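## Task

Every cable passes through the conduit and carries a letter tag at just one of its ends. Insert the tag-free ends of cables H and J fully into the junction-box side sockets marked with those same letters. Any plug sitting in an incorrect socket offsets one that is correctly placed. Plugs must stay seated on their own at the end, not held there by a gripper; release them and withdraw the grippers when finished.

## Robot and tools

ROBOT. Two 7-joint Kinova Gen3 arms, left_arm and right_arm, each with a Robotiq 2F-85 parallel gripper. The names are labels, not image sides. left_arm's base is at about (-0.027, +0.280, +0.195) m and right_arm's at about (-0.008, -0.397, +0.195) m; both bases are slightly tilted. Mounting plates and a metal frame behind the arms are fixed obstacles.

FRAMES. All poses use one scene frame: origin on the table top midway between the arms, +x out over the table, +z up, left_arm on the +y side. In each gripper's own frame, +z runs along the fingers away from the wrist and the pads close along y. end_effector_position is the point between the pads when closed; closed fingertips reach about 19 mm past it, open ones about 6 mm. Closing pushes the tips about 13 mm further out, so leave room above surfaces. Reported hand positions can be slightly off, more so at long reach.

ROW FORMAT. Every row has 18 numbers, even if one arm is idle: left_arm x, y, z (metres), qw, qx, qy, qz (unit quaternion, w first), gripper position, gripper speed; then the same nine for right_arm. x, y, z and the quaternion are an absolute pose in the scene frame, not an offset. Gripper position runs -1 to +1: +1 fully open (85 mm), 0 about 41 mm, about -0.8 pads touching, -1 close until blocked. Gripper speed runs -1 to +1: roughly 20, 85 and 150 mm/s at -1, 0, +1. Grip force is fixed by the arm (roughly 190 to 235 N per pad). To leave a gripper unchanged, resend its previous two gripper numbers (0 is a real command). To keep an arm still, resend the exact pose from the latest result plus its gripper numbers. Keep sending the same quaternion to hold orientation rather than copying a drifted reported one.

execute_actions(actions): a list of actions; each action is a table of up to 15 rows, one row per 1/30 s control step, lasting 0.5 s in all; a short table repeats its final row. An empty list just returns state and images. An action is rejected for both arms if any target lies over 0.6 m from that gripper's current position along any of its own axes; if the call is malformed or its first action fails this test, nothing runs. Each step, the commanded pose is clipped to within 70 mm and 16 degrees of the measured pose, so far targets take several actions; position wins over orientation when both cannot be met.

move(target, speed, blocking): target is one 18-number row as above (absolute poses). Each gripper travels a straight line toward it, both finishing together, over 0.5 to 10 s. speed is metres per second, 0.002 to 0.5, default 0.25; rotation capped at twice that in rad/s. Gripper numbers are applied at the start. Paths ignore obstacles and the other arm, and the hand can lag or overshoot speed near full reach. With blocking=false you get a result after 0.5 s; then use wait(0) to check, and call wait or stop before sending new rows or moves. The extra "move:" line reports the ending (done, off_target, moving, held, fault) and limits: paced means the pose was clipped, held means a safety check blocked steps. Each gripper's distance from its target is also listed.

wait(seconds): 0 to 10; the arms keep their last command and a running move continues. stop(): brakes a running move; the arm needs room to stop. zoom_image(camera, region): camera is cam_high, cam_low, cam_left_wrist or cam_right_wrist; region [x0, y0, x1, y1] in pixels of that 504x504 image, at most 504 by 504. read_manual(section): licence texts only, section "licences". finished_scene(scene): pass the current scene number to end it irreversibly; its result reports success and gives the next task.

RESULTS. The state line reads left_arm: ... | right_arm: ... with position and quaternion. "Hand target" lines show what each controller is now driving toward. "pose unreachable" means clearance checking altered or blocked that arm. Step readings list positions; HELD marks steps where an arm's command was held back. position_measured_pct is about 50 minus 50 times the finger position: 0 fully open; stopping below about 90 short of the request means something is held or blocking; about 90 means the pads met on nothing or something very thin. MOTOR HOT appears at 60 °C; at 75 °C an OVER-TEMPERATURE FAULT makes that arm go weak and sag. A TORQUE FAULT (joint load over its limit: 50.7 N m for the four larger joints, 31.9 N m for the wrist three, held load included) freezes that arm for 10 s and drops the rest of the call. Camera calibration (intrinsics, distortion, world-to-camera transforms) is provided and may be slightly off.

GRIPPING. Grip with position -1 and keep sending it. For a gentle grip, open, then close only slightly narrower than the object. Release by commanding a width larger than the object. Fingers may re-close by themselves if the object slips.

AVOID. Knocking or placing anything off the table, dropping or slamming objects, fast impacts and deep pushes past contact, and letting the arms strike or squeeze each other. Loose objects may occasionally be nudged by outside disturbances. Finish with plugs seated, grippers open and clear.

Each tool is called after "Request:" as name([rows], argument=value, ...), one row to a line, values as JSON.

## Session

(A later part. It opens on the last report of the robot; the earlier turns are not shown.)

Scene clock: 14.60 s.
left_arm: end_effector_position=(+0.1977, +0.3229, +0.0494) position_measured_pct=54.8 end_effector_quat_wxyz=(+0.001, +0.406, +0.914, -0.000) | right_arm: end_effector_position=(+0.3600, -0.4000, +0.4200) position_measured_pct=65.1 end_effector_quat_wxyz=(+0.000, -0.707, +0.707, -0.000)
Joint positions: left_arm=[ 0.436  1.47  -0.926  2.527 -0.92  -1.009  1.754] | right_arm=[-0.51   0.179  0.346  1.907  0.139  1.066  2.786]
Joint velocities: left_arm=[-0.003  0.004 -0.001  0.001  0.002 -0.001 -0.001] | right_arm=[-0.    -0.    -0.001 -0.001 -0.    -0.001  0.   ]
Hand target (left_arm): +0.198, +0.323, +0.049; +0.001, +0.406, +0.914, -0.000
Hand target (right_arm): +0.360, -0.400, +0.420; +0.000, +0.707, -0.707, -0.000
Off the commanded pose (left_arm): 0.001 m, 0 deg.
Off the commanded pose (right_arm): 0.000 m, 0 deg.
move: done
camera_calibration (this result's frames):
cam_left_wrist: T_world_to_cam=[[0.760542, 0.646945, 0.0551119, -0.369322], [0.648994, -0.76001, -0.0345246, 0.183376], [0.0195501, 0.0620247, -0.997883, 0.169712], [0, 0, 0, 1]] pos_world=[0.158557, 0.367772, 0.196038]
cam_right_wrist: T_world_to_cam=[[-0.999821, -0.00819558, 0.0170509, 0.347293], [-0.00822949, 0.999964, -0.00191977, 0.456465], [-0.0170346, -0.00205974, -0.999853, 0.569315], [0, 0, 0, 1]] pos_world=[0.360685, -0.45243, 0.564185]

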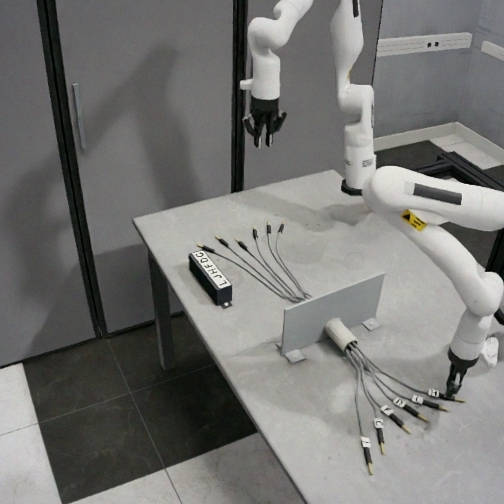

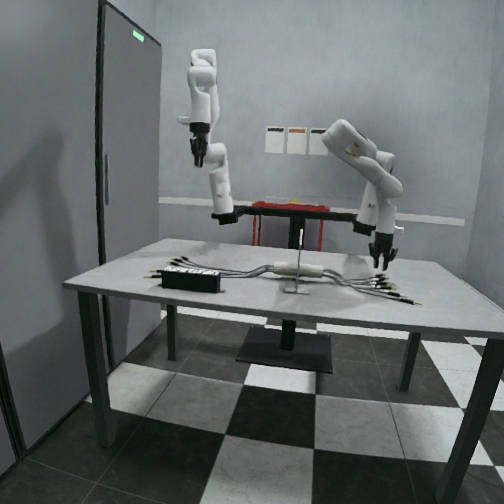

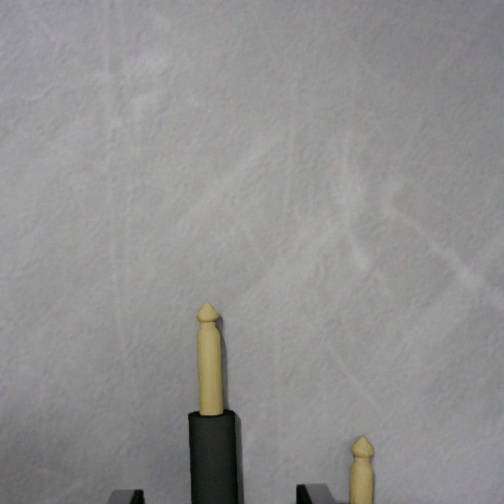

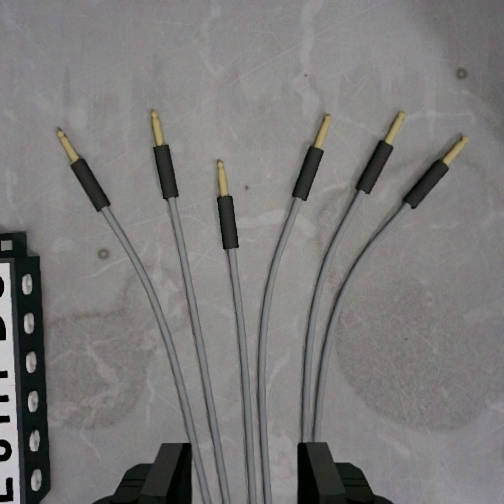

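Request:
move(target=[0.196,0.3215,0.025,0,0.407,0.914,0,-0.3,0,0.36,-0.4,0.42,0,0.707,-0.707,0,-0.3,0], speed=0.08)

Request:
move(target=[0.196,0.3215,0.025,0,0.407,0.914,0,-1,0,0.36,-0.4,0.42,0,0.707,-0.707,0,-0.3,0])

Request:
move(target=[0.18,0.365,0.026,0,0.407,0.914,0,-1,0,0.36,-0.4,0.42,0,0.707,-0.707,0,-0.3,0], speed=0.08)

Request:
move(target=[0.18,0.365,0.026,0,0.407,0.914,0,-0.1,0,0.36,-0.4,0.42,0,0.707,-0.707,0,-0.3,0])

Scene clock: 15.57 s.
left_arm: end_effector_position=(+0.1962, +0.3212, +0.0251) position_measured_pct=65.1 end_effector_quat_wxyz=(+0.000, +0.407, +0.914, -0.000) | right_arm: end_effector_position=(+0.3600, -0.4000, +0.4200) position_measured_pct=65.1 end_effector_quat_wxyz=(+0.000, -0.707, +0.707, -0.000)
Joint positions: left_arm=[ 0.436  1.545 -0.884  2.49  -0.857 -1.03   1.763] | right_arm=[-0.51   0.179  0.346  1.907  0.139  1.066  2.786]
Joint velocities: left_arm=[-0.001  0.006  0.003 -0.001  0.004  0.002 -0.001] | right_arm=[-0.002 -0.     0.001 -0.    -0.    -0.001  0.   ]
Hand target (left_arm): +0.196, +0.321, +0.025; -0.000, +0.407, +0.914, -0.000
Hand target (right_arm): +0.360, -0.400, +0.420; +0.000, +0.707, -0.707, -0.000
Off the commanded pose (left_arm): 0.000 m, 0 deg.
Off the commanded pose (right_arm): 0.000 m, 0 deg.
move: done
camera_calibration (this result's frames):
cam_left_wrist: T_world_to_cam=[[0.761019, 0.646427, 0.0546114, -0.365649], [0.648479, -0.760364, -0.0363569, 0.182565], [0.0180225, 0.0630826, -0.997846, 0.145504], [0, 0, 0, 1]] pos_world=[0.157254, 0.366002, 0.171796]
cam_right_wrist: T_world_to_cam=[[-0.999821, -0.00819567, 0.0170509, 0.347293], [-0.00822958, 0.999964, -0.00191976, 0.456465], [-0.0170346, -0.00205974, -0.999853, 0.569314], [0, 0, 0, 1]] pos_world=[0.360686, -0.45243, 0.564185]

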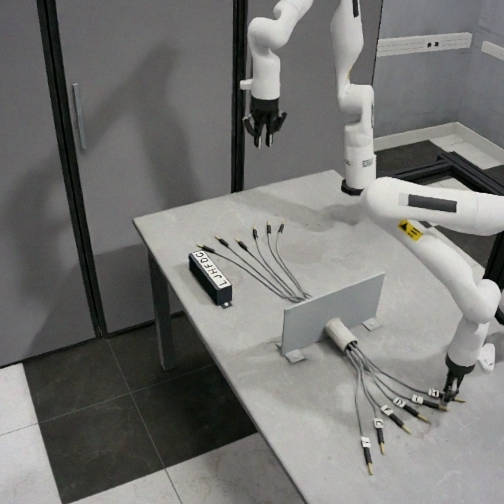

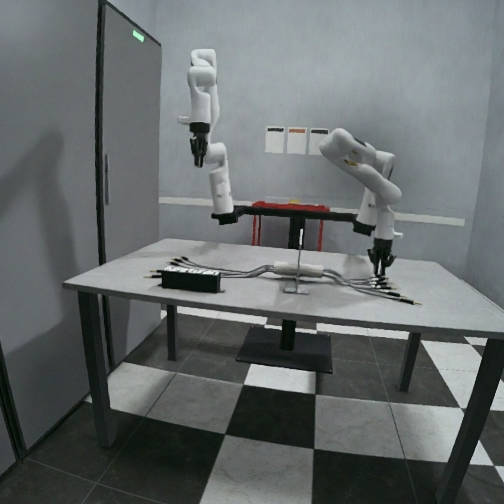

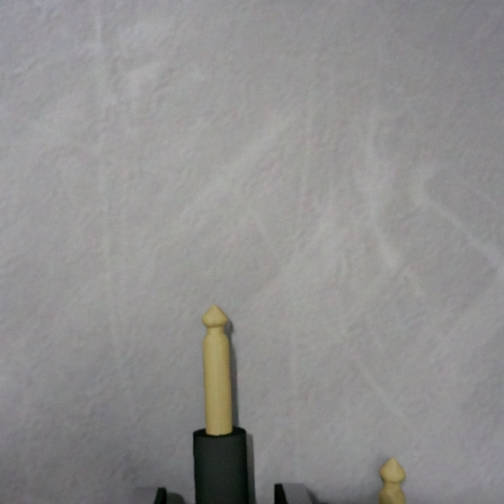

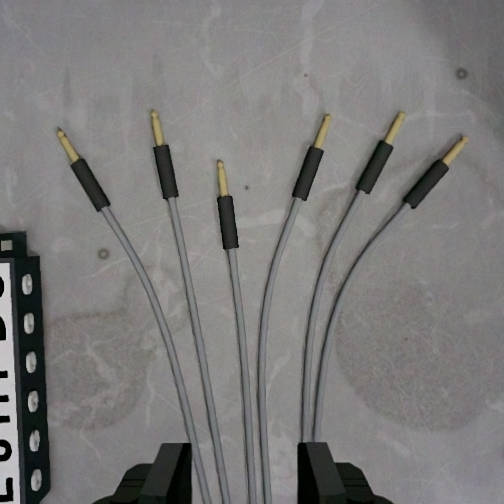

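Scene clock: 16.27 s.
left_arm: end_effector_position=(+0.1962, +0.3213, +0.0258) position_measured_pct=84.5 end_effector_quat_wxyz=(+0.001, +0.406, +0.914, +0.000) | right_arm: end_effector_position=(+0.3600, -0.4000, +0.4200) position_measured_pct=65.1 end_effector_quat_wxyz=(+0.000, -0.707, +0.707, -0.000)
Joint positions: left_arm=[ 0.437  1.544 -0.885  2.492 -0.857 -1.031  1.763] | right_arm=[-0.51   0.179  0.346  1.907  0.139  1.066  2.786]
Joint velocities: left_arm=[ 0.     0.001 -0.002 -0.    -0.    -0.     0.001] | right_arm=[-0.    -0.     0.    -0.    -0.001 -0.001 -0.   ]
Hand target (left_arm): +0.196, +0.321, +0.025; -0.000, +0.407, +0.914, -0.000
Hand target (right_arm): +0.360, -0.400, +0.420; +0.000, +0.707, -0.707, -0.000
Off the commanded pose (left_arm): 0.001 m, 0 deg.
Off the commanded pose (right_arm): 0.000 m, 0 deg.
move: done
camera_calibration (this result's frames):
cam_left_wrist: T_world_to_cam=[[0.760631, 0.646822, 0.0553397, -0.365788], [0.648919, -0.759992, -0.0362925, 0.182446], [0.0185829, 0.0635161, -0.997808, 0.145929], [0, 0, 0, 1]] pos_world=[0.157126, 0.365988, 0.172473]
cam_right_wrist: T_world_to_cam=[[-0.999821, -0.00819575, 0.0170506, 0.347293], [-0.00822966, 0.999964, -0.00191971, 0.456465], [-0.0170343, -0.00205969, -0.999853, 0.569314], [0, 0, 0, 1]] pos_world=[0.360686, -0.45243, 0.564185]

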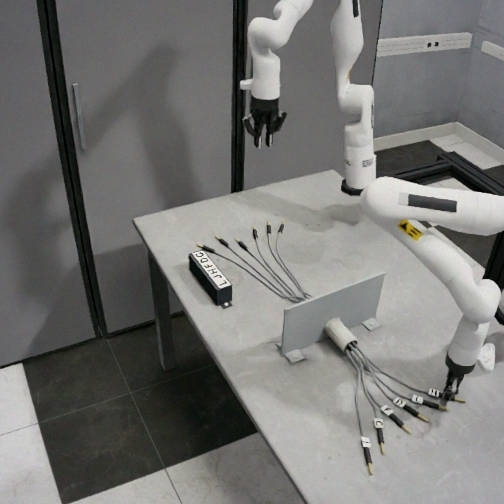

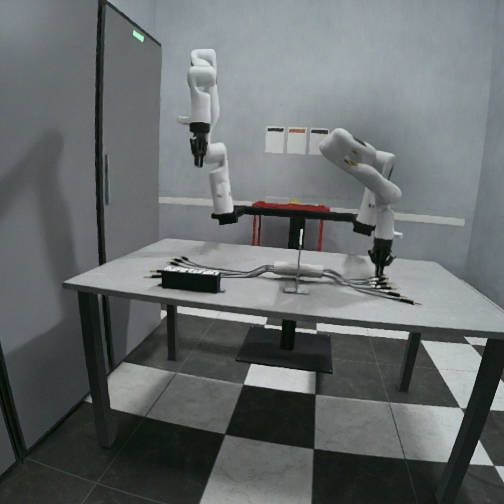

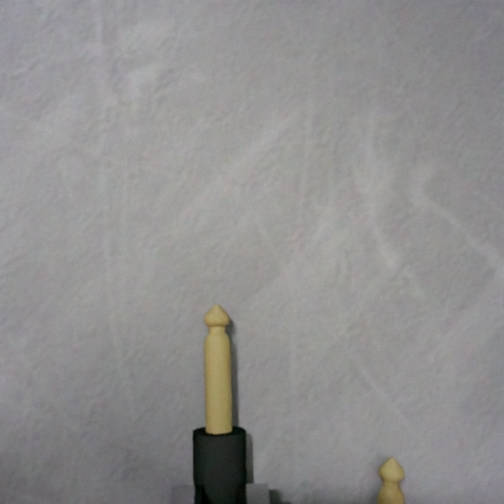

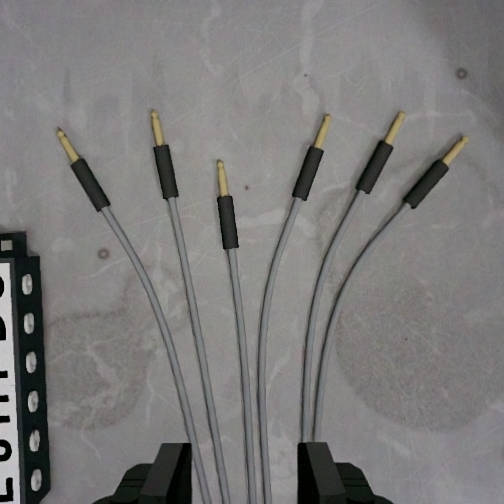

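Scene clock: 17.20 s.
left_arm: end_effector_position=(+0.1807, +0.3648, +0.0260) position_measured_pct=84.5 end_effector_quat_wxyz=(+0.001, +0.407, +0.913, +0.000) | right_arm: end_effector_position=(+0.3600, -0.4000, +0.4200) position_measured_pct=65.1 end_effector_quat_wxyz=(+0.000, -0.707, +0.707, -0.000)
Joint positions: left_arm=[ 0.279  1.607 -0.974  2.524 -0.883 -1.171  1.604] | right_arm=[-0.51   0.179  0.346  1.907  0.139  1.066  2.786]
Joint velocities: left_arm=[-0.01   0.005 -0.002  0.001 -0.001 -0.004 -0.001] | right_arm=[-0.002  0.     0.001  0.    -0.     0.001 -0.   ]
Hand target (left_arm): +0.180, +0.365, +0.026; +0.000, +0.407, +0.914, +0.000
Hand target (right_arm): +0.360, -0.400, +0.420; +0.000, +0.707, -0.707, -0.000
Off the commanded pose (left_arm): 0.001 m, 0 deg.
Off the commanded pose (right_arm): 0.000 m, 0 deg.
move: done
camera_calibration (this result's frames):
cam_left_wrist: T_world_to_cam=[[0.762017, 0.645179, 0.0554434, -0.381838], [0.647271, -0.761428, -0.0356036, 0.226322], [0.0192455, 0.0630174, -0.997827, 0.143737], [0, 0, 0, 1]] pos_world=[0.141709, 0.409624, 0.172653]
cam_right_wrist: T_world_to_cam=[[-0.999821, -0.0081953, 0.0170508, 0.347293], [-0.00822921, 0.999964, -0.00191978, 0.456465], [-0.0170345, -0.00205975, -0.999853, 0.569314], [0, 0, 0, 1]] pos_world=[0.360686, -0.45243, 0.564185]

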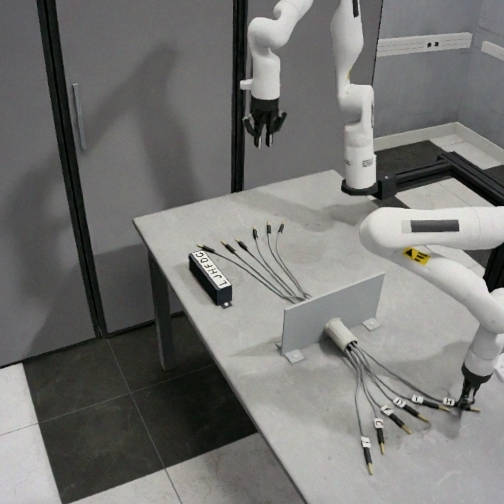

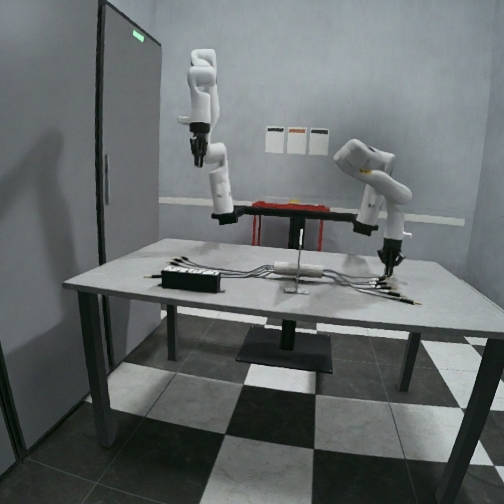

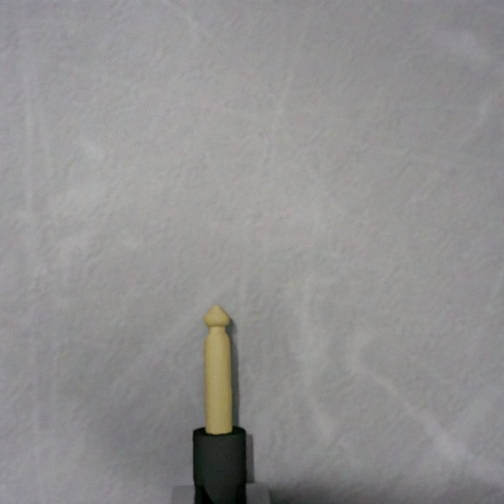

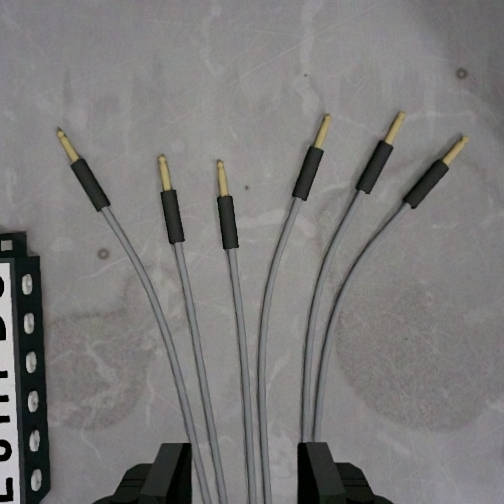

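Scene clock: 17.90 s.
left_arm: end_effector_position=(+0.1800, +0.3650, +0.0260) position_measured_pct=54.8 end_effector_quat_wxyz=(+0.000, +0.407, +0.914, +0.000) | right_arm: end_effector_position=(+0.3600, -0.4000, +0.4200) position_measured_pct=65.1 end_effector_quat_wxyz=(+0.000, -0.707, +0.707, -0.000)
Joint positions: left_arm=[ 0.278  1.608 -0.974  2.524 -0.883 -1.17   1.605] | right_arm=[-0.51   0.179  0.346  1.907  0.139  1.066  2.786]
Joint velocities: left_arm=[-0.    -0.001  0.    -0.    -0.001 -0.001  0.   ] | right_arm=[-0.     0.     0.001  0.    -0.     0.     0.   ]
Hand target (left_arm): +0.180, +0.365, +0.026; +0.000, +0.407, +0.914, -0.000
Hand target (right_arm): +0.360, -0.400, +0.420; +0.000, +0.707, -0.707, -0.000
Off the commanded pose (left_arm): 0.000 m, 0 deg.
Off the commanded pose (right_arm): 0.000 m, 0 deg.
move: done
camera_calibration (this result's frames):
cam_left_wrist: T_world_to_cam=[[0.761335, 0.646049, 0.0546811, -0.381614], [0.648119, -0.760635, -0.0370888, 0.226548], [0.0176312, 0.0636769, -0.997815, 0.143794], [0, 0, 0, 1]] pos_world=[0.141171, 0.409705, 0.17275]
cam_right_wrist: T_world_to_cam=[[-0.999821, -0.00819564, 0.0170508, 0.347293], [-0.00822955, 0.999964, -0.00191984, 0.456465], [-0.0170344, -0.00205982, -0.999853, 0.569314], [0, 0, 0, 1]] pos_world=[0.360686, -0.45243, 0.564185]

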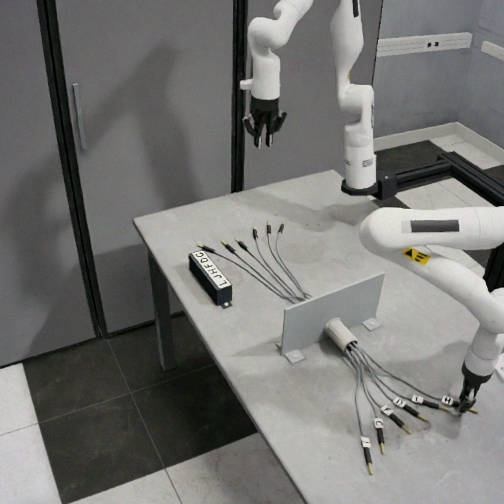

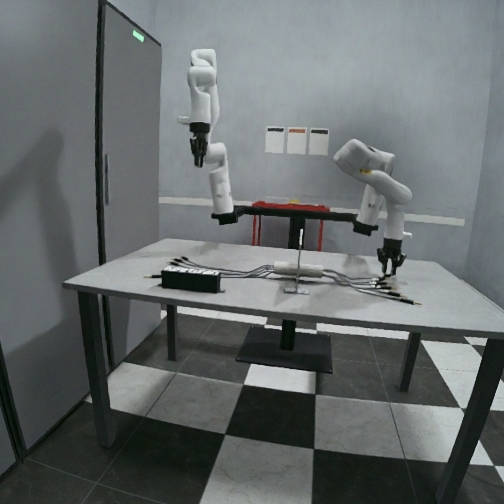

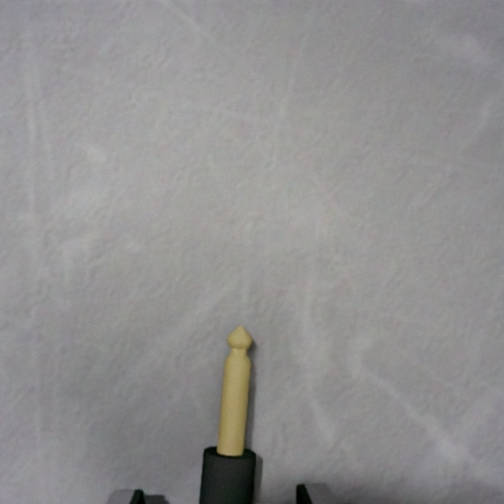

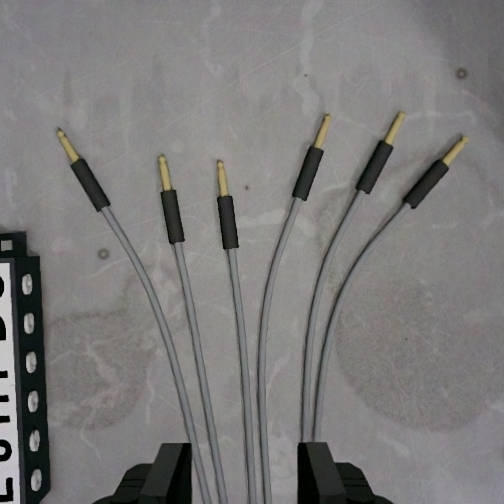

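Request:
move(target=[0.2,0.365,0.15,0,0.407,0.914,0,-0.1,0,0.412,-0.462,0.05,0.1665,0.74,-0.621,0.198,-0.3,0], speed=0.3)

Scene clock: 19.93 s.
left_arm: end_effector_position=(+0.2006, +0.3658, +0.1504) position_measured_pct=54.8 end_effector_quat_wxyz=(-0.008, +0.407, +0.913, -0.004) | right_arm: end_effector_position=(+0.4127, -0.4628, +0.0510) position_measured_pct=65.1 end_effector_quat_wxyz=(+0.166, +0.739, -0.621, +0.200)
Joint positions: left_arm=[ 0.424  1.171 -1.282  2.576 -1.43  -0.942  1.835] | right_arm=[-0.635  1.323  0.581  1.939  0.549  0.203  2.233]
Joint velocities: left_arm=[ 0.02   0.044 -0.051 -0.    -0.02  -0.061  0.016] | right_arm=[-0.003  0.009  0.001 -0.001  0.001 -0.001 -0.001]
Hand target (left_arm): +0.201, +0.366, +0.150; -0.008, +0.408, +0.913, -0.004
Hand target (right_arm): +0.412, -0.463, +0.051; +0.166, +0.739, -0.621, +0.200
Off the commanded pose (left_arm): 0.001 m, 1 deg.
Off the commanded pose (right_arm): 0.001 m, 0 deg.
joint sent to its limit (left arm) — the command would take joint 4 (elbow) past its upper limit, so that joint was sent only as far as its limit.
move: done; limits=paced
camera_calibration (this result's frames):
cam_left_wrist: T_world_to_cam=[[0.763183, 0.644948, 0.0399303, -0.402354], [0.646183, -0.761683, -0.0478246, 0.220764], [-0.000430185, 0.0623012, -0.998057, 0.271655], [0, 0, 0, 1]] pos_world=[0.164532, 0.410725, 0.297752]
cam_right_wrist: T_world_to_cam=[[-0.9851, -0.171226, 0.0160967, 0.324252], [-0.155918, 0.849676, -0.503726, 0.535947], [0.0725738, -0.49873, -0.863714, -0.0726705], [0, 0, 0, 1]] pos_world=[0.408258, -0.436104, 0.201984]

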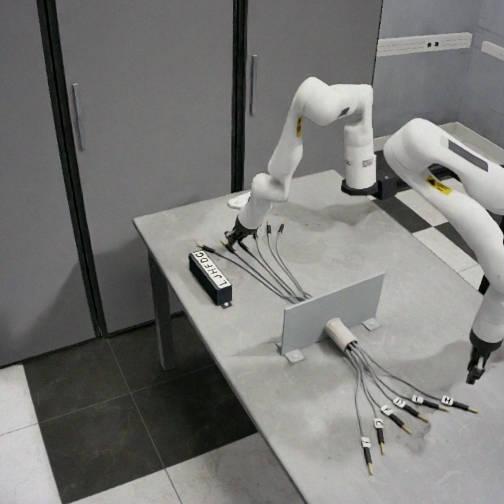

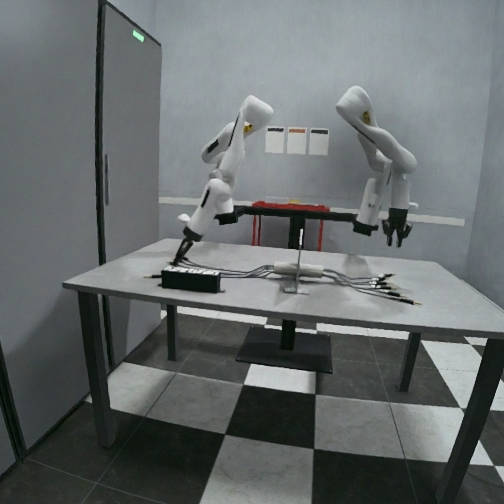

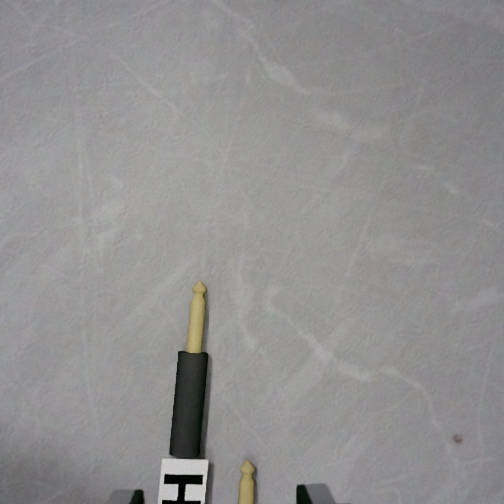

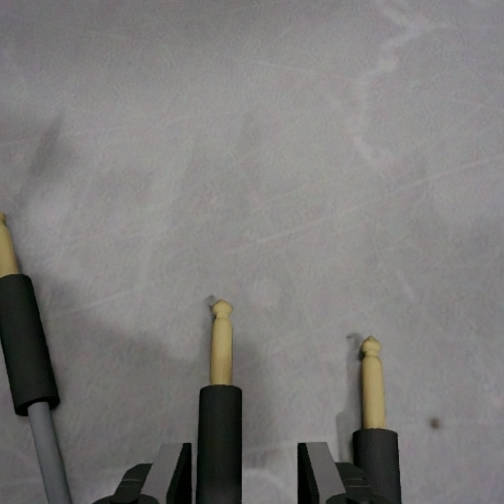

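Request:
move(target=[0.27,0.365,0.2,0,0.407,0.914,0,-0.1,0,0.4205,-0.4615,0.045,0.1665,0.74,-0.621,0.198,-0.3,0], speed=0.15)

Request:
move(target=[0.27,0.365,0.2,0,0.407,0.914,0,-0.1,0,0.422,-0.4705,0.024,0.1665,0.74,-0.621,0.198,-0.3,0], speed=0.06)

Request:
move(target=[0.27,0.365,0.2,0,0.407,0.914,0,-0.1,0,0.422,-0.4705,0.024,0.1665,0.74,-0.621,0.198,-1,0])

Request:
move(target=[0.27,0.365,0.2,0,0.407,0.914,0,-0.1,0,0.42,-0.45,0.07,0.1665,0.74,-0.621,0.198,-1,0], speed=0.15)

Request:
move(target=[0.27,0.365,0.2,0,0.407,0.914,0,-0.1,0,0.445,-0.342,0.058,-0.007,0.966,0.025,0.259,-1,0], speed=0.25)

Scene clock: 21.17 s.
left_arm: end_effector_position=(+0.2696, +0.3649, +0.2002) position_measured_pct=54.8 end_effector_quat_wxyz=(-0.001, +0.407, +0.914, +0.000) | right_arm: end_effector_position=(+0.4205, -0.4615, +0.0450) position_measured_pct=65.1 end_effector_quat_wxyz=(+0.166, +0.740, -0.621, +0.198)
Joint positions: left_arm=[ 0.58   1.013 -1.379  2.368 -1.805 -0.881  2.31 ] | right_arm=[-0.614  1.329  0.567  1.905  0.55   0.225  2.244]
Joint velocities: left_arm=[ 0.004 -0.002 -0.    -0.002 -0.003 -0.     0.002] | right_arm=[ 0.001  0.     0.    -0.001  0.     0.    -0.   ]
Hand target (left_arm): +0.270, +0.365, +0.200; -0.001, +0.407, +0.913, +0.000
Hand target (right_arm): +0.420, -0.462, +0.045; +0.167, +0.740, -0.621, +0.198
Off the commanded pose (left_arm): 0.000 m, 0 deg.
Off the commanded pose (right_arm): 0.000 m, 0 deg.
move: done
camera_calibration (this result's frames):
cam_left_wrist: T_world_to_cam=[[0.761338, 0.646097, 0.0540643, -0.45919], [0.648155, -0.760525, -0.0386947, 0.175183], [0.0161166, 0.0645018, -0.997787, 0.316161], [0, 0, 0, 1]] pos_world=[0.230958, 0.40952, 0.347066]
cam_right_wrist: T_world_to_cam=[[-0.984899, -0.172034, 0.0194295, 0.331671], [-0.158466, 0.850596, -0.501374, 0.534436], [0.0697267, -0.496881, -0.865013, -0.0756322], [0, 0, 0, 1]] pos_world=[0.416626, -0.43511, 0.196085]

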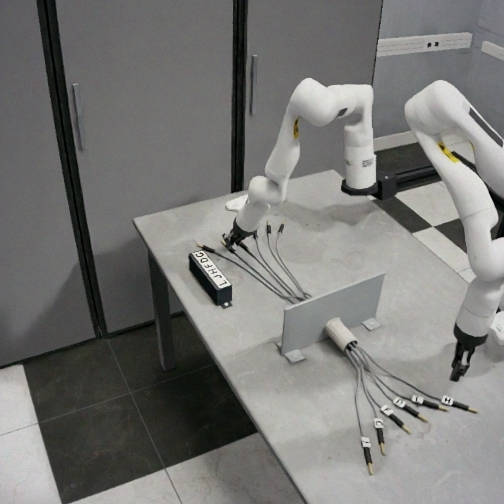

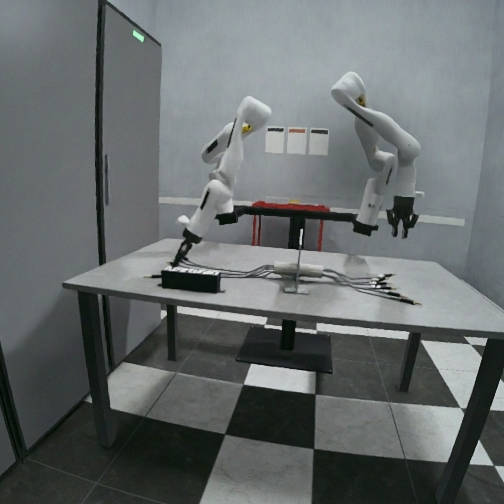

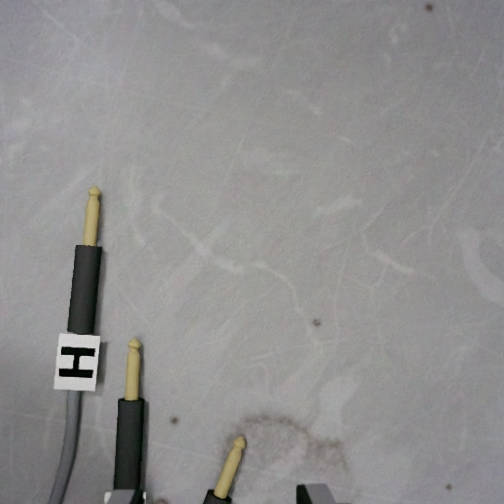

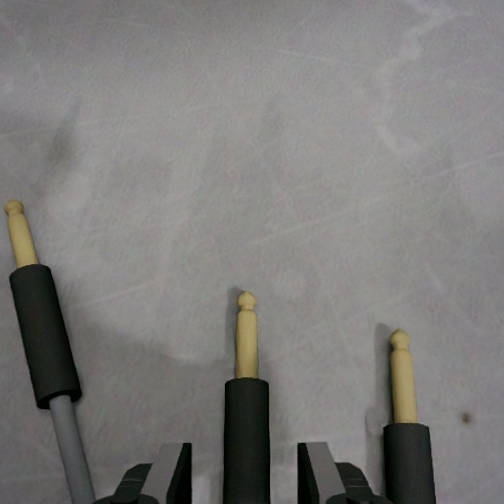

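Scene clock: 21.93 s.
left_arm: end_effector_position=(+0.2700, +0.3650, +0.2000) position_measured_pct=54.8 end_effector_quat_wxyz=(+0.000, +0.407, +0.914, +0.000) | right_arm: end_effector_position=(+0.4222, -0.4704, +0.0242) position_measured_pct=65.1 end_effector_quat_wxyz=(+0.166, +0.740, -0.621, +0.198)
Joint positions: left_arm=[ 0.578  1.013 -1.378  2.368 -1.803 -0.881  2.307] | right_arm=[-0.594  1.385  0.577  1.881  0.551  0.186  2.234]
Joint velocities: left_arm=[-0.001 -0.002 -0.001  0.     0.001  0.    -0.   ] | right_arm=[ 0.002  0.005  0.    -0.002  0.    -0.001 -0.   ]
Hand target (left_arm): +0.270, +0.365, +0.200; +0.000, +0.407, +0.914, +0.000
Hand target (right_arm): +0.422, -0.471, +0.024; +0.166, +0.740, -0.621, +0.198
Off the commanded pose (left_arm): 0.000 m, 0 deg.
Off the commanded pose (right_arm): 0.000 m, 0 deg.
move: done
camera_calibration (this result's frames):
cam_left_wrist: T_world_to_cam=[[0.761345, 0.646036, 0.0546893, -0.459644], [0.648107, -0.760645, -0.0370926, 0.174673], [0.017636, 0.0636848, -0.997814, 0.315827], [0, 0, 0, 1]] pos_world=[0.231171, 0.409698, 0.346754]
cam_right_wrist: T_world_to_cam=[[-0.984892, -0.172126, 0.0189682, 0.332169], [-0.158323, 0.850671, -0.50129, 0.531799], [0.0701493, -0.49672, -0.865071, -0.098265], [0, 0, 0, 1]] pos_world=[0.41824, -0.444021, 0.175279]

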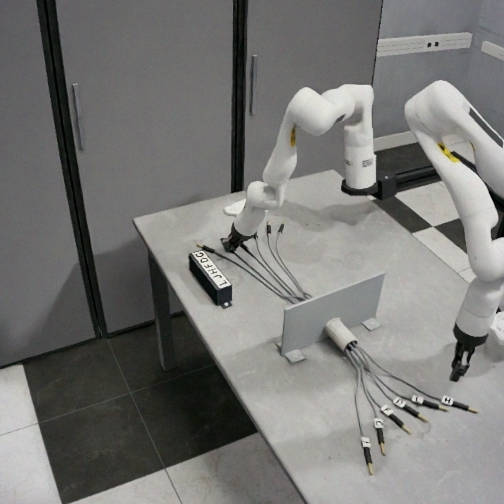

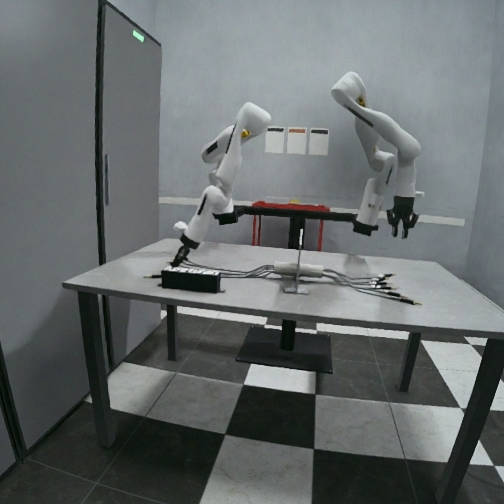

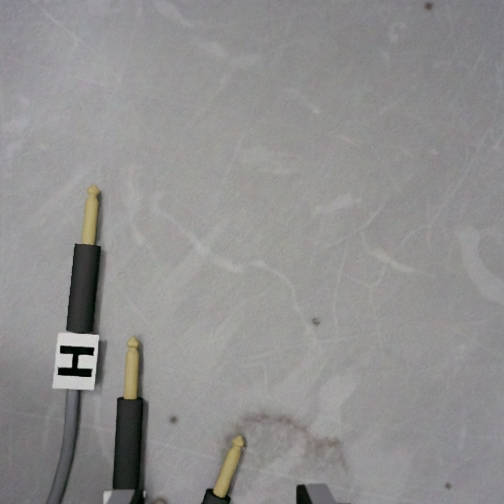

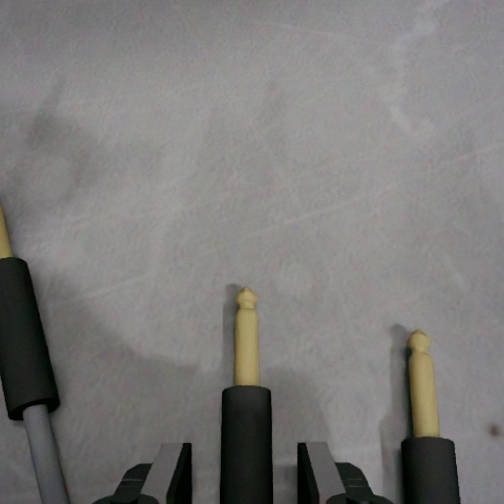

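Scene clock: 22.63 s.
left_arm: end_effector_position=(+0.2700, +0.3650, +0.2000) position_measured_pct=54.8 end_effector_quat_wxyz=(+0.000, +0.407, +0.914, +0.000) | right_arm: end_effector_position=(+0.4221, -0.4702, +0.0246) position_measured_pct=84.1 end_effector_quat_wxyz=(+0.166, +0.740, -0.621, +0.198)
Joint positions: left_arm=[ 0.578  1.013 -1.378  2.368 -1.803 -0.881  2.307] | right_arm=[-0.595  1.384  0.577  1.882  0.551  0.187  2.234]
Joint velocities: left_arm=[-0.    -0.    -0.001 -0.    -0.001 -0.001  0.   ] | right_arm=[ 0.001  0.001 -0.     0.001 -0.    -0.     0.   ]
Hand target (left_arm): +0.270, +0.365, +0.200; +0.000, +0.407, +0.914, -0.000
Hand target (right_arm): +0.422, -0.470, +0.024; +0.166, +0.740, -0.621, +0.198
Off the commanded pose (left_arm): 0.000 m, 0 deg.
Off the commanded pose (right_arm): 0.001 m, 0 deg.
move: done
camera_calibration (this result's frames):
cam_left_wrist: T_world_to_cam=[[0.761334, 0.64605, 0.0546784, -0.459645], [0.64812, -0.760634, -0.0371004, 0.174674], [0.0176215, 0.0636839, -0.997815, 0.31583], [0, 0, 0, 1]] pos_world=[0.231168, 0.409704, 0.346752]
cam_right_wrist: T_world_to_cam=[[-0.984903, -0.17207, 0.0189325, 0.332167], [-0.158231, 0.8505, -0.501611, 0.531795], [0.0702101, -0.497034, -0.864886, -0.0979832], [0, 0, 0, 1]] pos_world=[0.418178, -0.443836, 0.175721]

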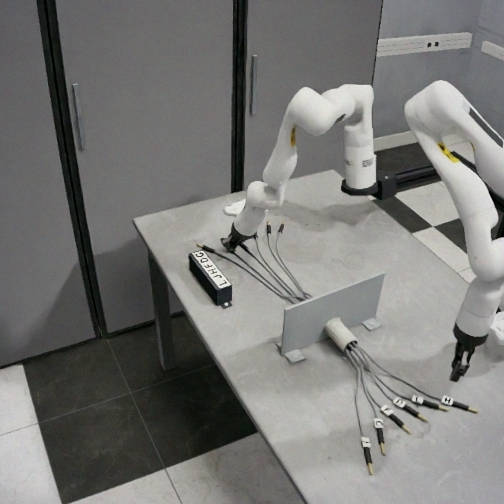

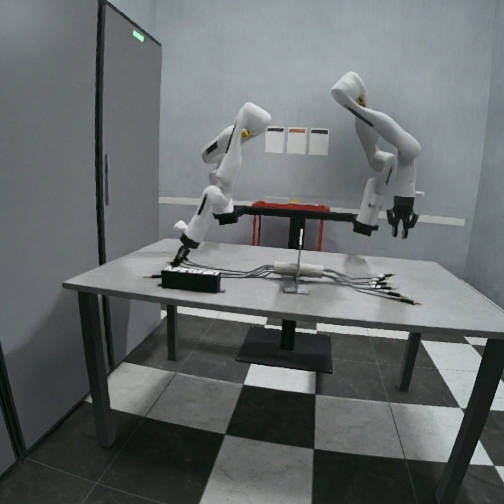

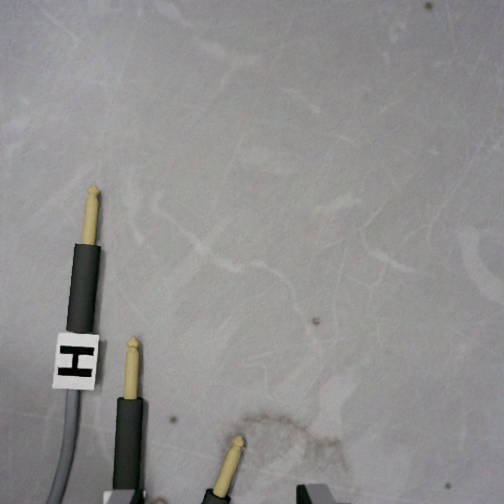

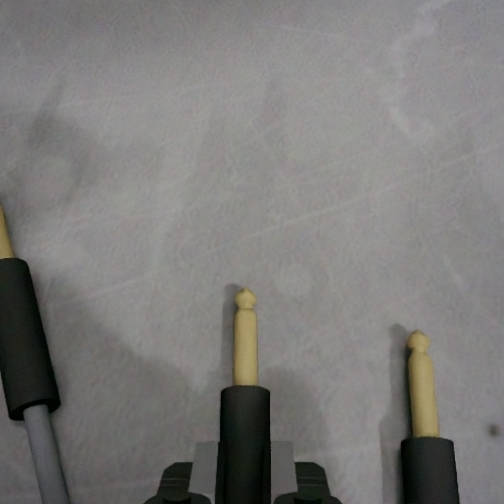

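Scene clock: 23.47 s.
left_arm: end_effector_position=(+0.2700, +0.3650, +0.2000) position_measured_pct=54.8 end_effector_quat_wxyz=(+0.000, +0.407, +0.914, +0.000) | right_arm: end_effector_position=(+0.4197, -0.4504, +0.0697) position_measured_pct=84.1 end_effector_quat_wxyz=(+0.167, +0.740, -0.621, +0.198)
Joint positions: left_arm=[ 0.578  1.013 -1.378  2.368 -1.803 -0.881  2.307] | right_arm=[-0.634  1.263  0.551  1.922  0.545  0.282  2.259]
Joint velocities: left_arm=[-0.    -0.001  0.     0.    -0.001 -0.    -0.   ] | right_arm=[-0.001 -0.005  0.     0.    -0.001  0.002  0.   ]
Hand target (left_arm): +0.270, +0.365, +0.200; +0.000, +0.407, +0.914, -0.000
Hand target (right_arm): +0.420, -0.450, +0.070; +0.167, +0.740, -0.621, +0.198
Off the commanded pose (left_arm): 0.000 m, 0 deg.
Off the commanded pose (right_arm): 0.001 m, 0 deg.
move: done
camera_calibration (this result's frames):
cam_left_wrist: T_world_to_cam=[[0.761334, 0.64605, 0.054678, -0.459645], [0.64812, -0.760634, -0.0371004, 0.174674], [0.0176212, 0.0636837, -0.997815, 0.31583], [0, 0, 0, 1]] pos_world=[0.231168, 0.409704, 0.346752]
cam_right_wrist: T_world_to_cam=[[-0.984991, -0.171413, 0.0202503, 0.332531], [-0.158303, 0.850374, -0.5018, 0.537161], [0.0687949, -0.497475, -0.864746, -0.0485767], [0, 0, 0, 1]] pos_world=[0.415916, -0.423953, 0.220807]

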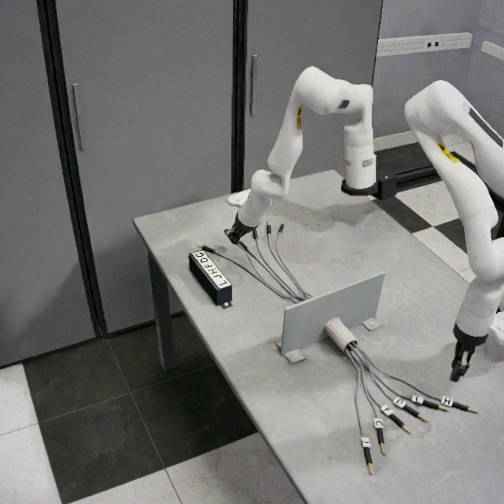

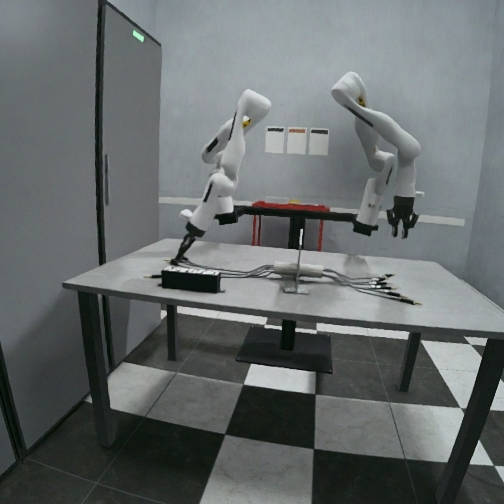

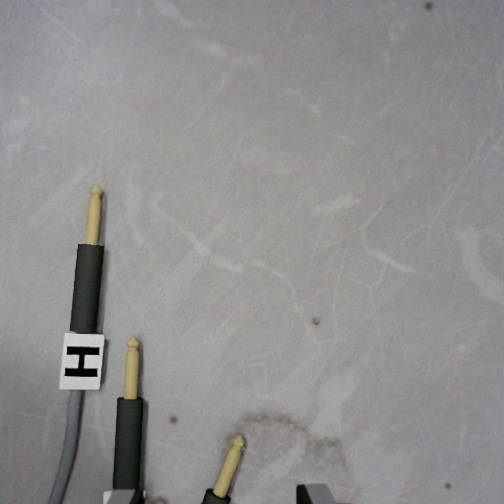

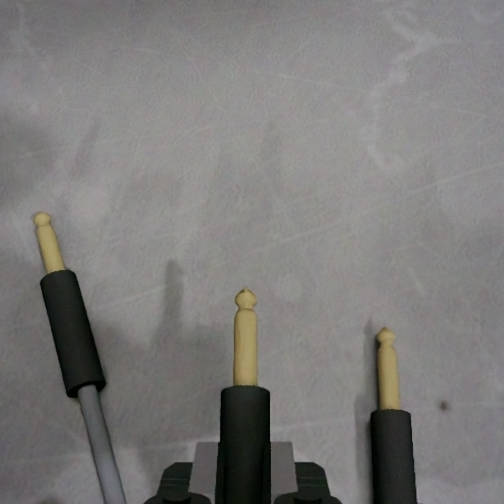

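Scene clock: 26.73 s.
left_arm: end_effector_position=(+0.2700, +0.3650, +0.2000) position_measured_pct=54.8 end_effector_quat_wxyz=(+0.000, +0.407, +0.914, +0.000) | right_arm: end_effector_position=(+0.4462, -0.3413, +0.0586) position_measured_pct=84.1 end_effector_quat_wxyz=(-0.008, +0.965, +0.026, +0.260)
Joint positions: left_arm=[ 0.578  1.013 -1.378  2.368 -1.803 -0.881  2.307] | right_arm=[-1.026  1.855  1.138  2.274  0.527 -1.159  3.046]
Joint velocities: left_arm=[-0.     0.001  0.001 -0.     0.001  0.     0.   ] | right_arm=[ 0.005  0.005 -0.001  0.001 -0.001 -0.004  0.004]
Hand target (left_arm): +0.270, +0.365, +0.200; -0.000, +0.407, +0.914, -0.000
Hand target (right_arm): +0.446, -0.342, +0.059; -0.008, +0.965, +0.026, +0.260
Off the commanded pose (left_arm): 0.000 m, 0 deg.
Off the commanded pose (right_arm): 0.001 m, 0 deg.
move: done
camera_calibration (this result's frames):
cam_left_wrist: T_world_to_cam=[[0.761334, 0.64605, 0.0546783, -0.459645], [0.64812, -0.760634, -0.0371004, 0.174674], [0.0176214, 0.063684, -0.997815, 0.31583], [0, 0, 0, 1]] pos_world=[0.231168, 0.409704, 0.346752]
cam_right_wrist: T_world_to_cam=[[0.0521102, -0.998492, 0.0172667, -0.367273], [-0.861953, -0.0537023, -0.504136, 0.44849], [0.504303, 0.0113876, -0.863451, -0.0264377], [0, 0, 0, 1]] pos_world=[0.419049, -0.342333, 0.209614]

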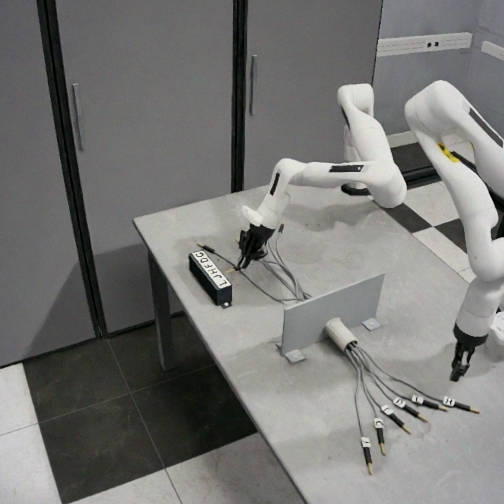

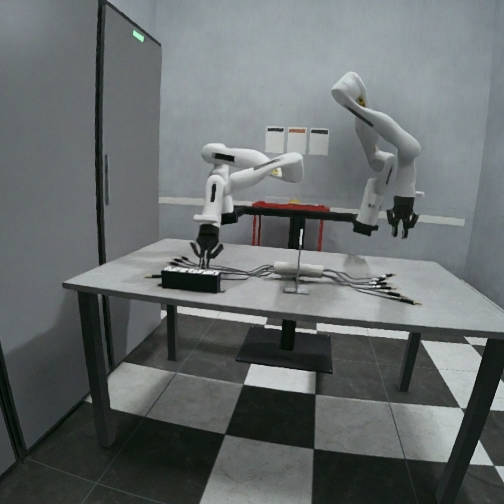

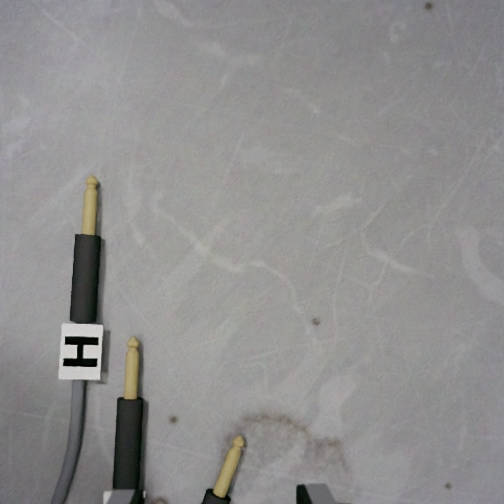

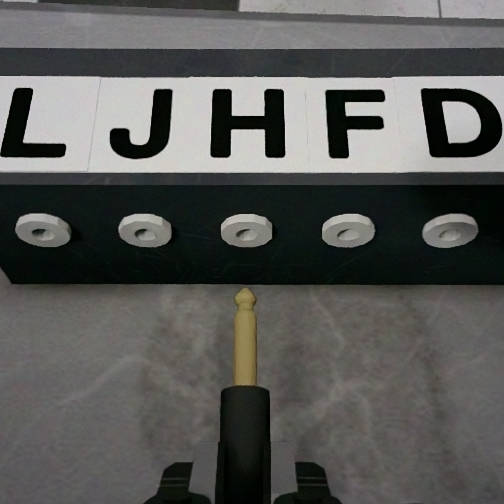

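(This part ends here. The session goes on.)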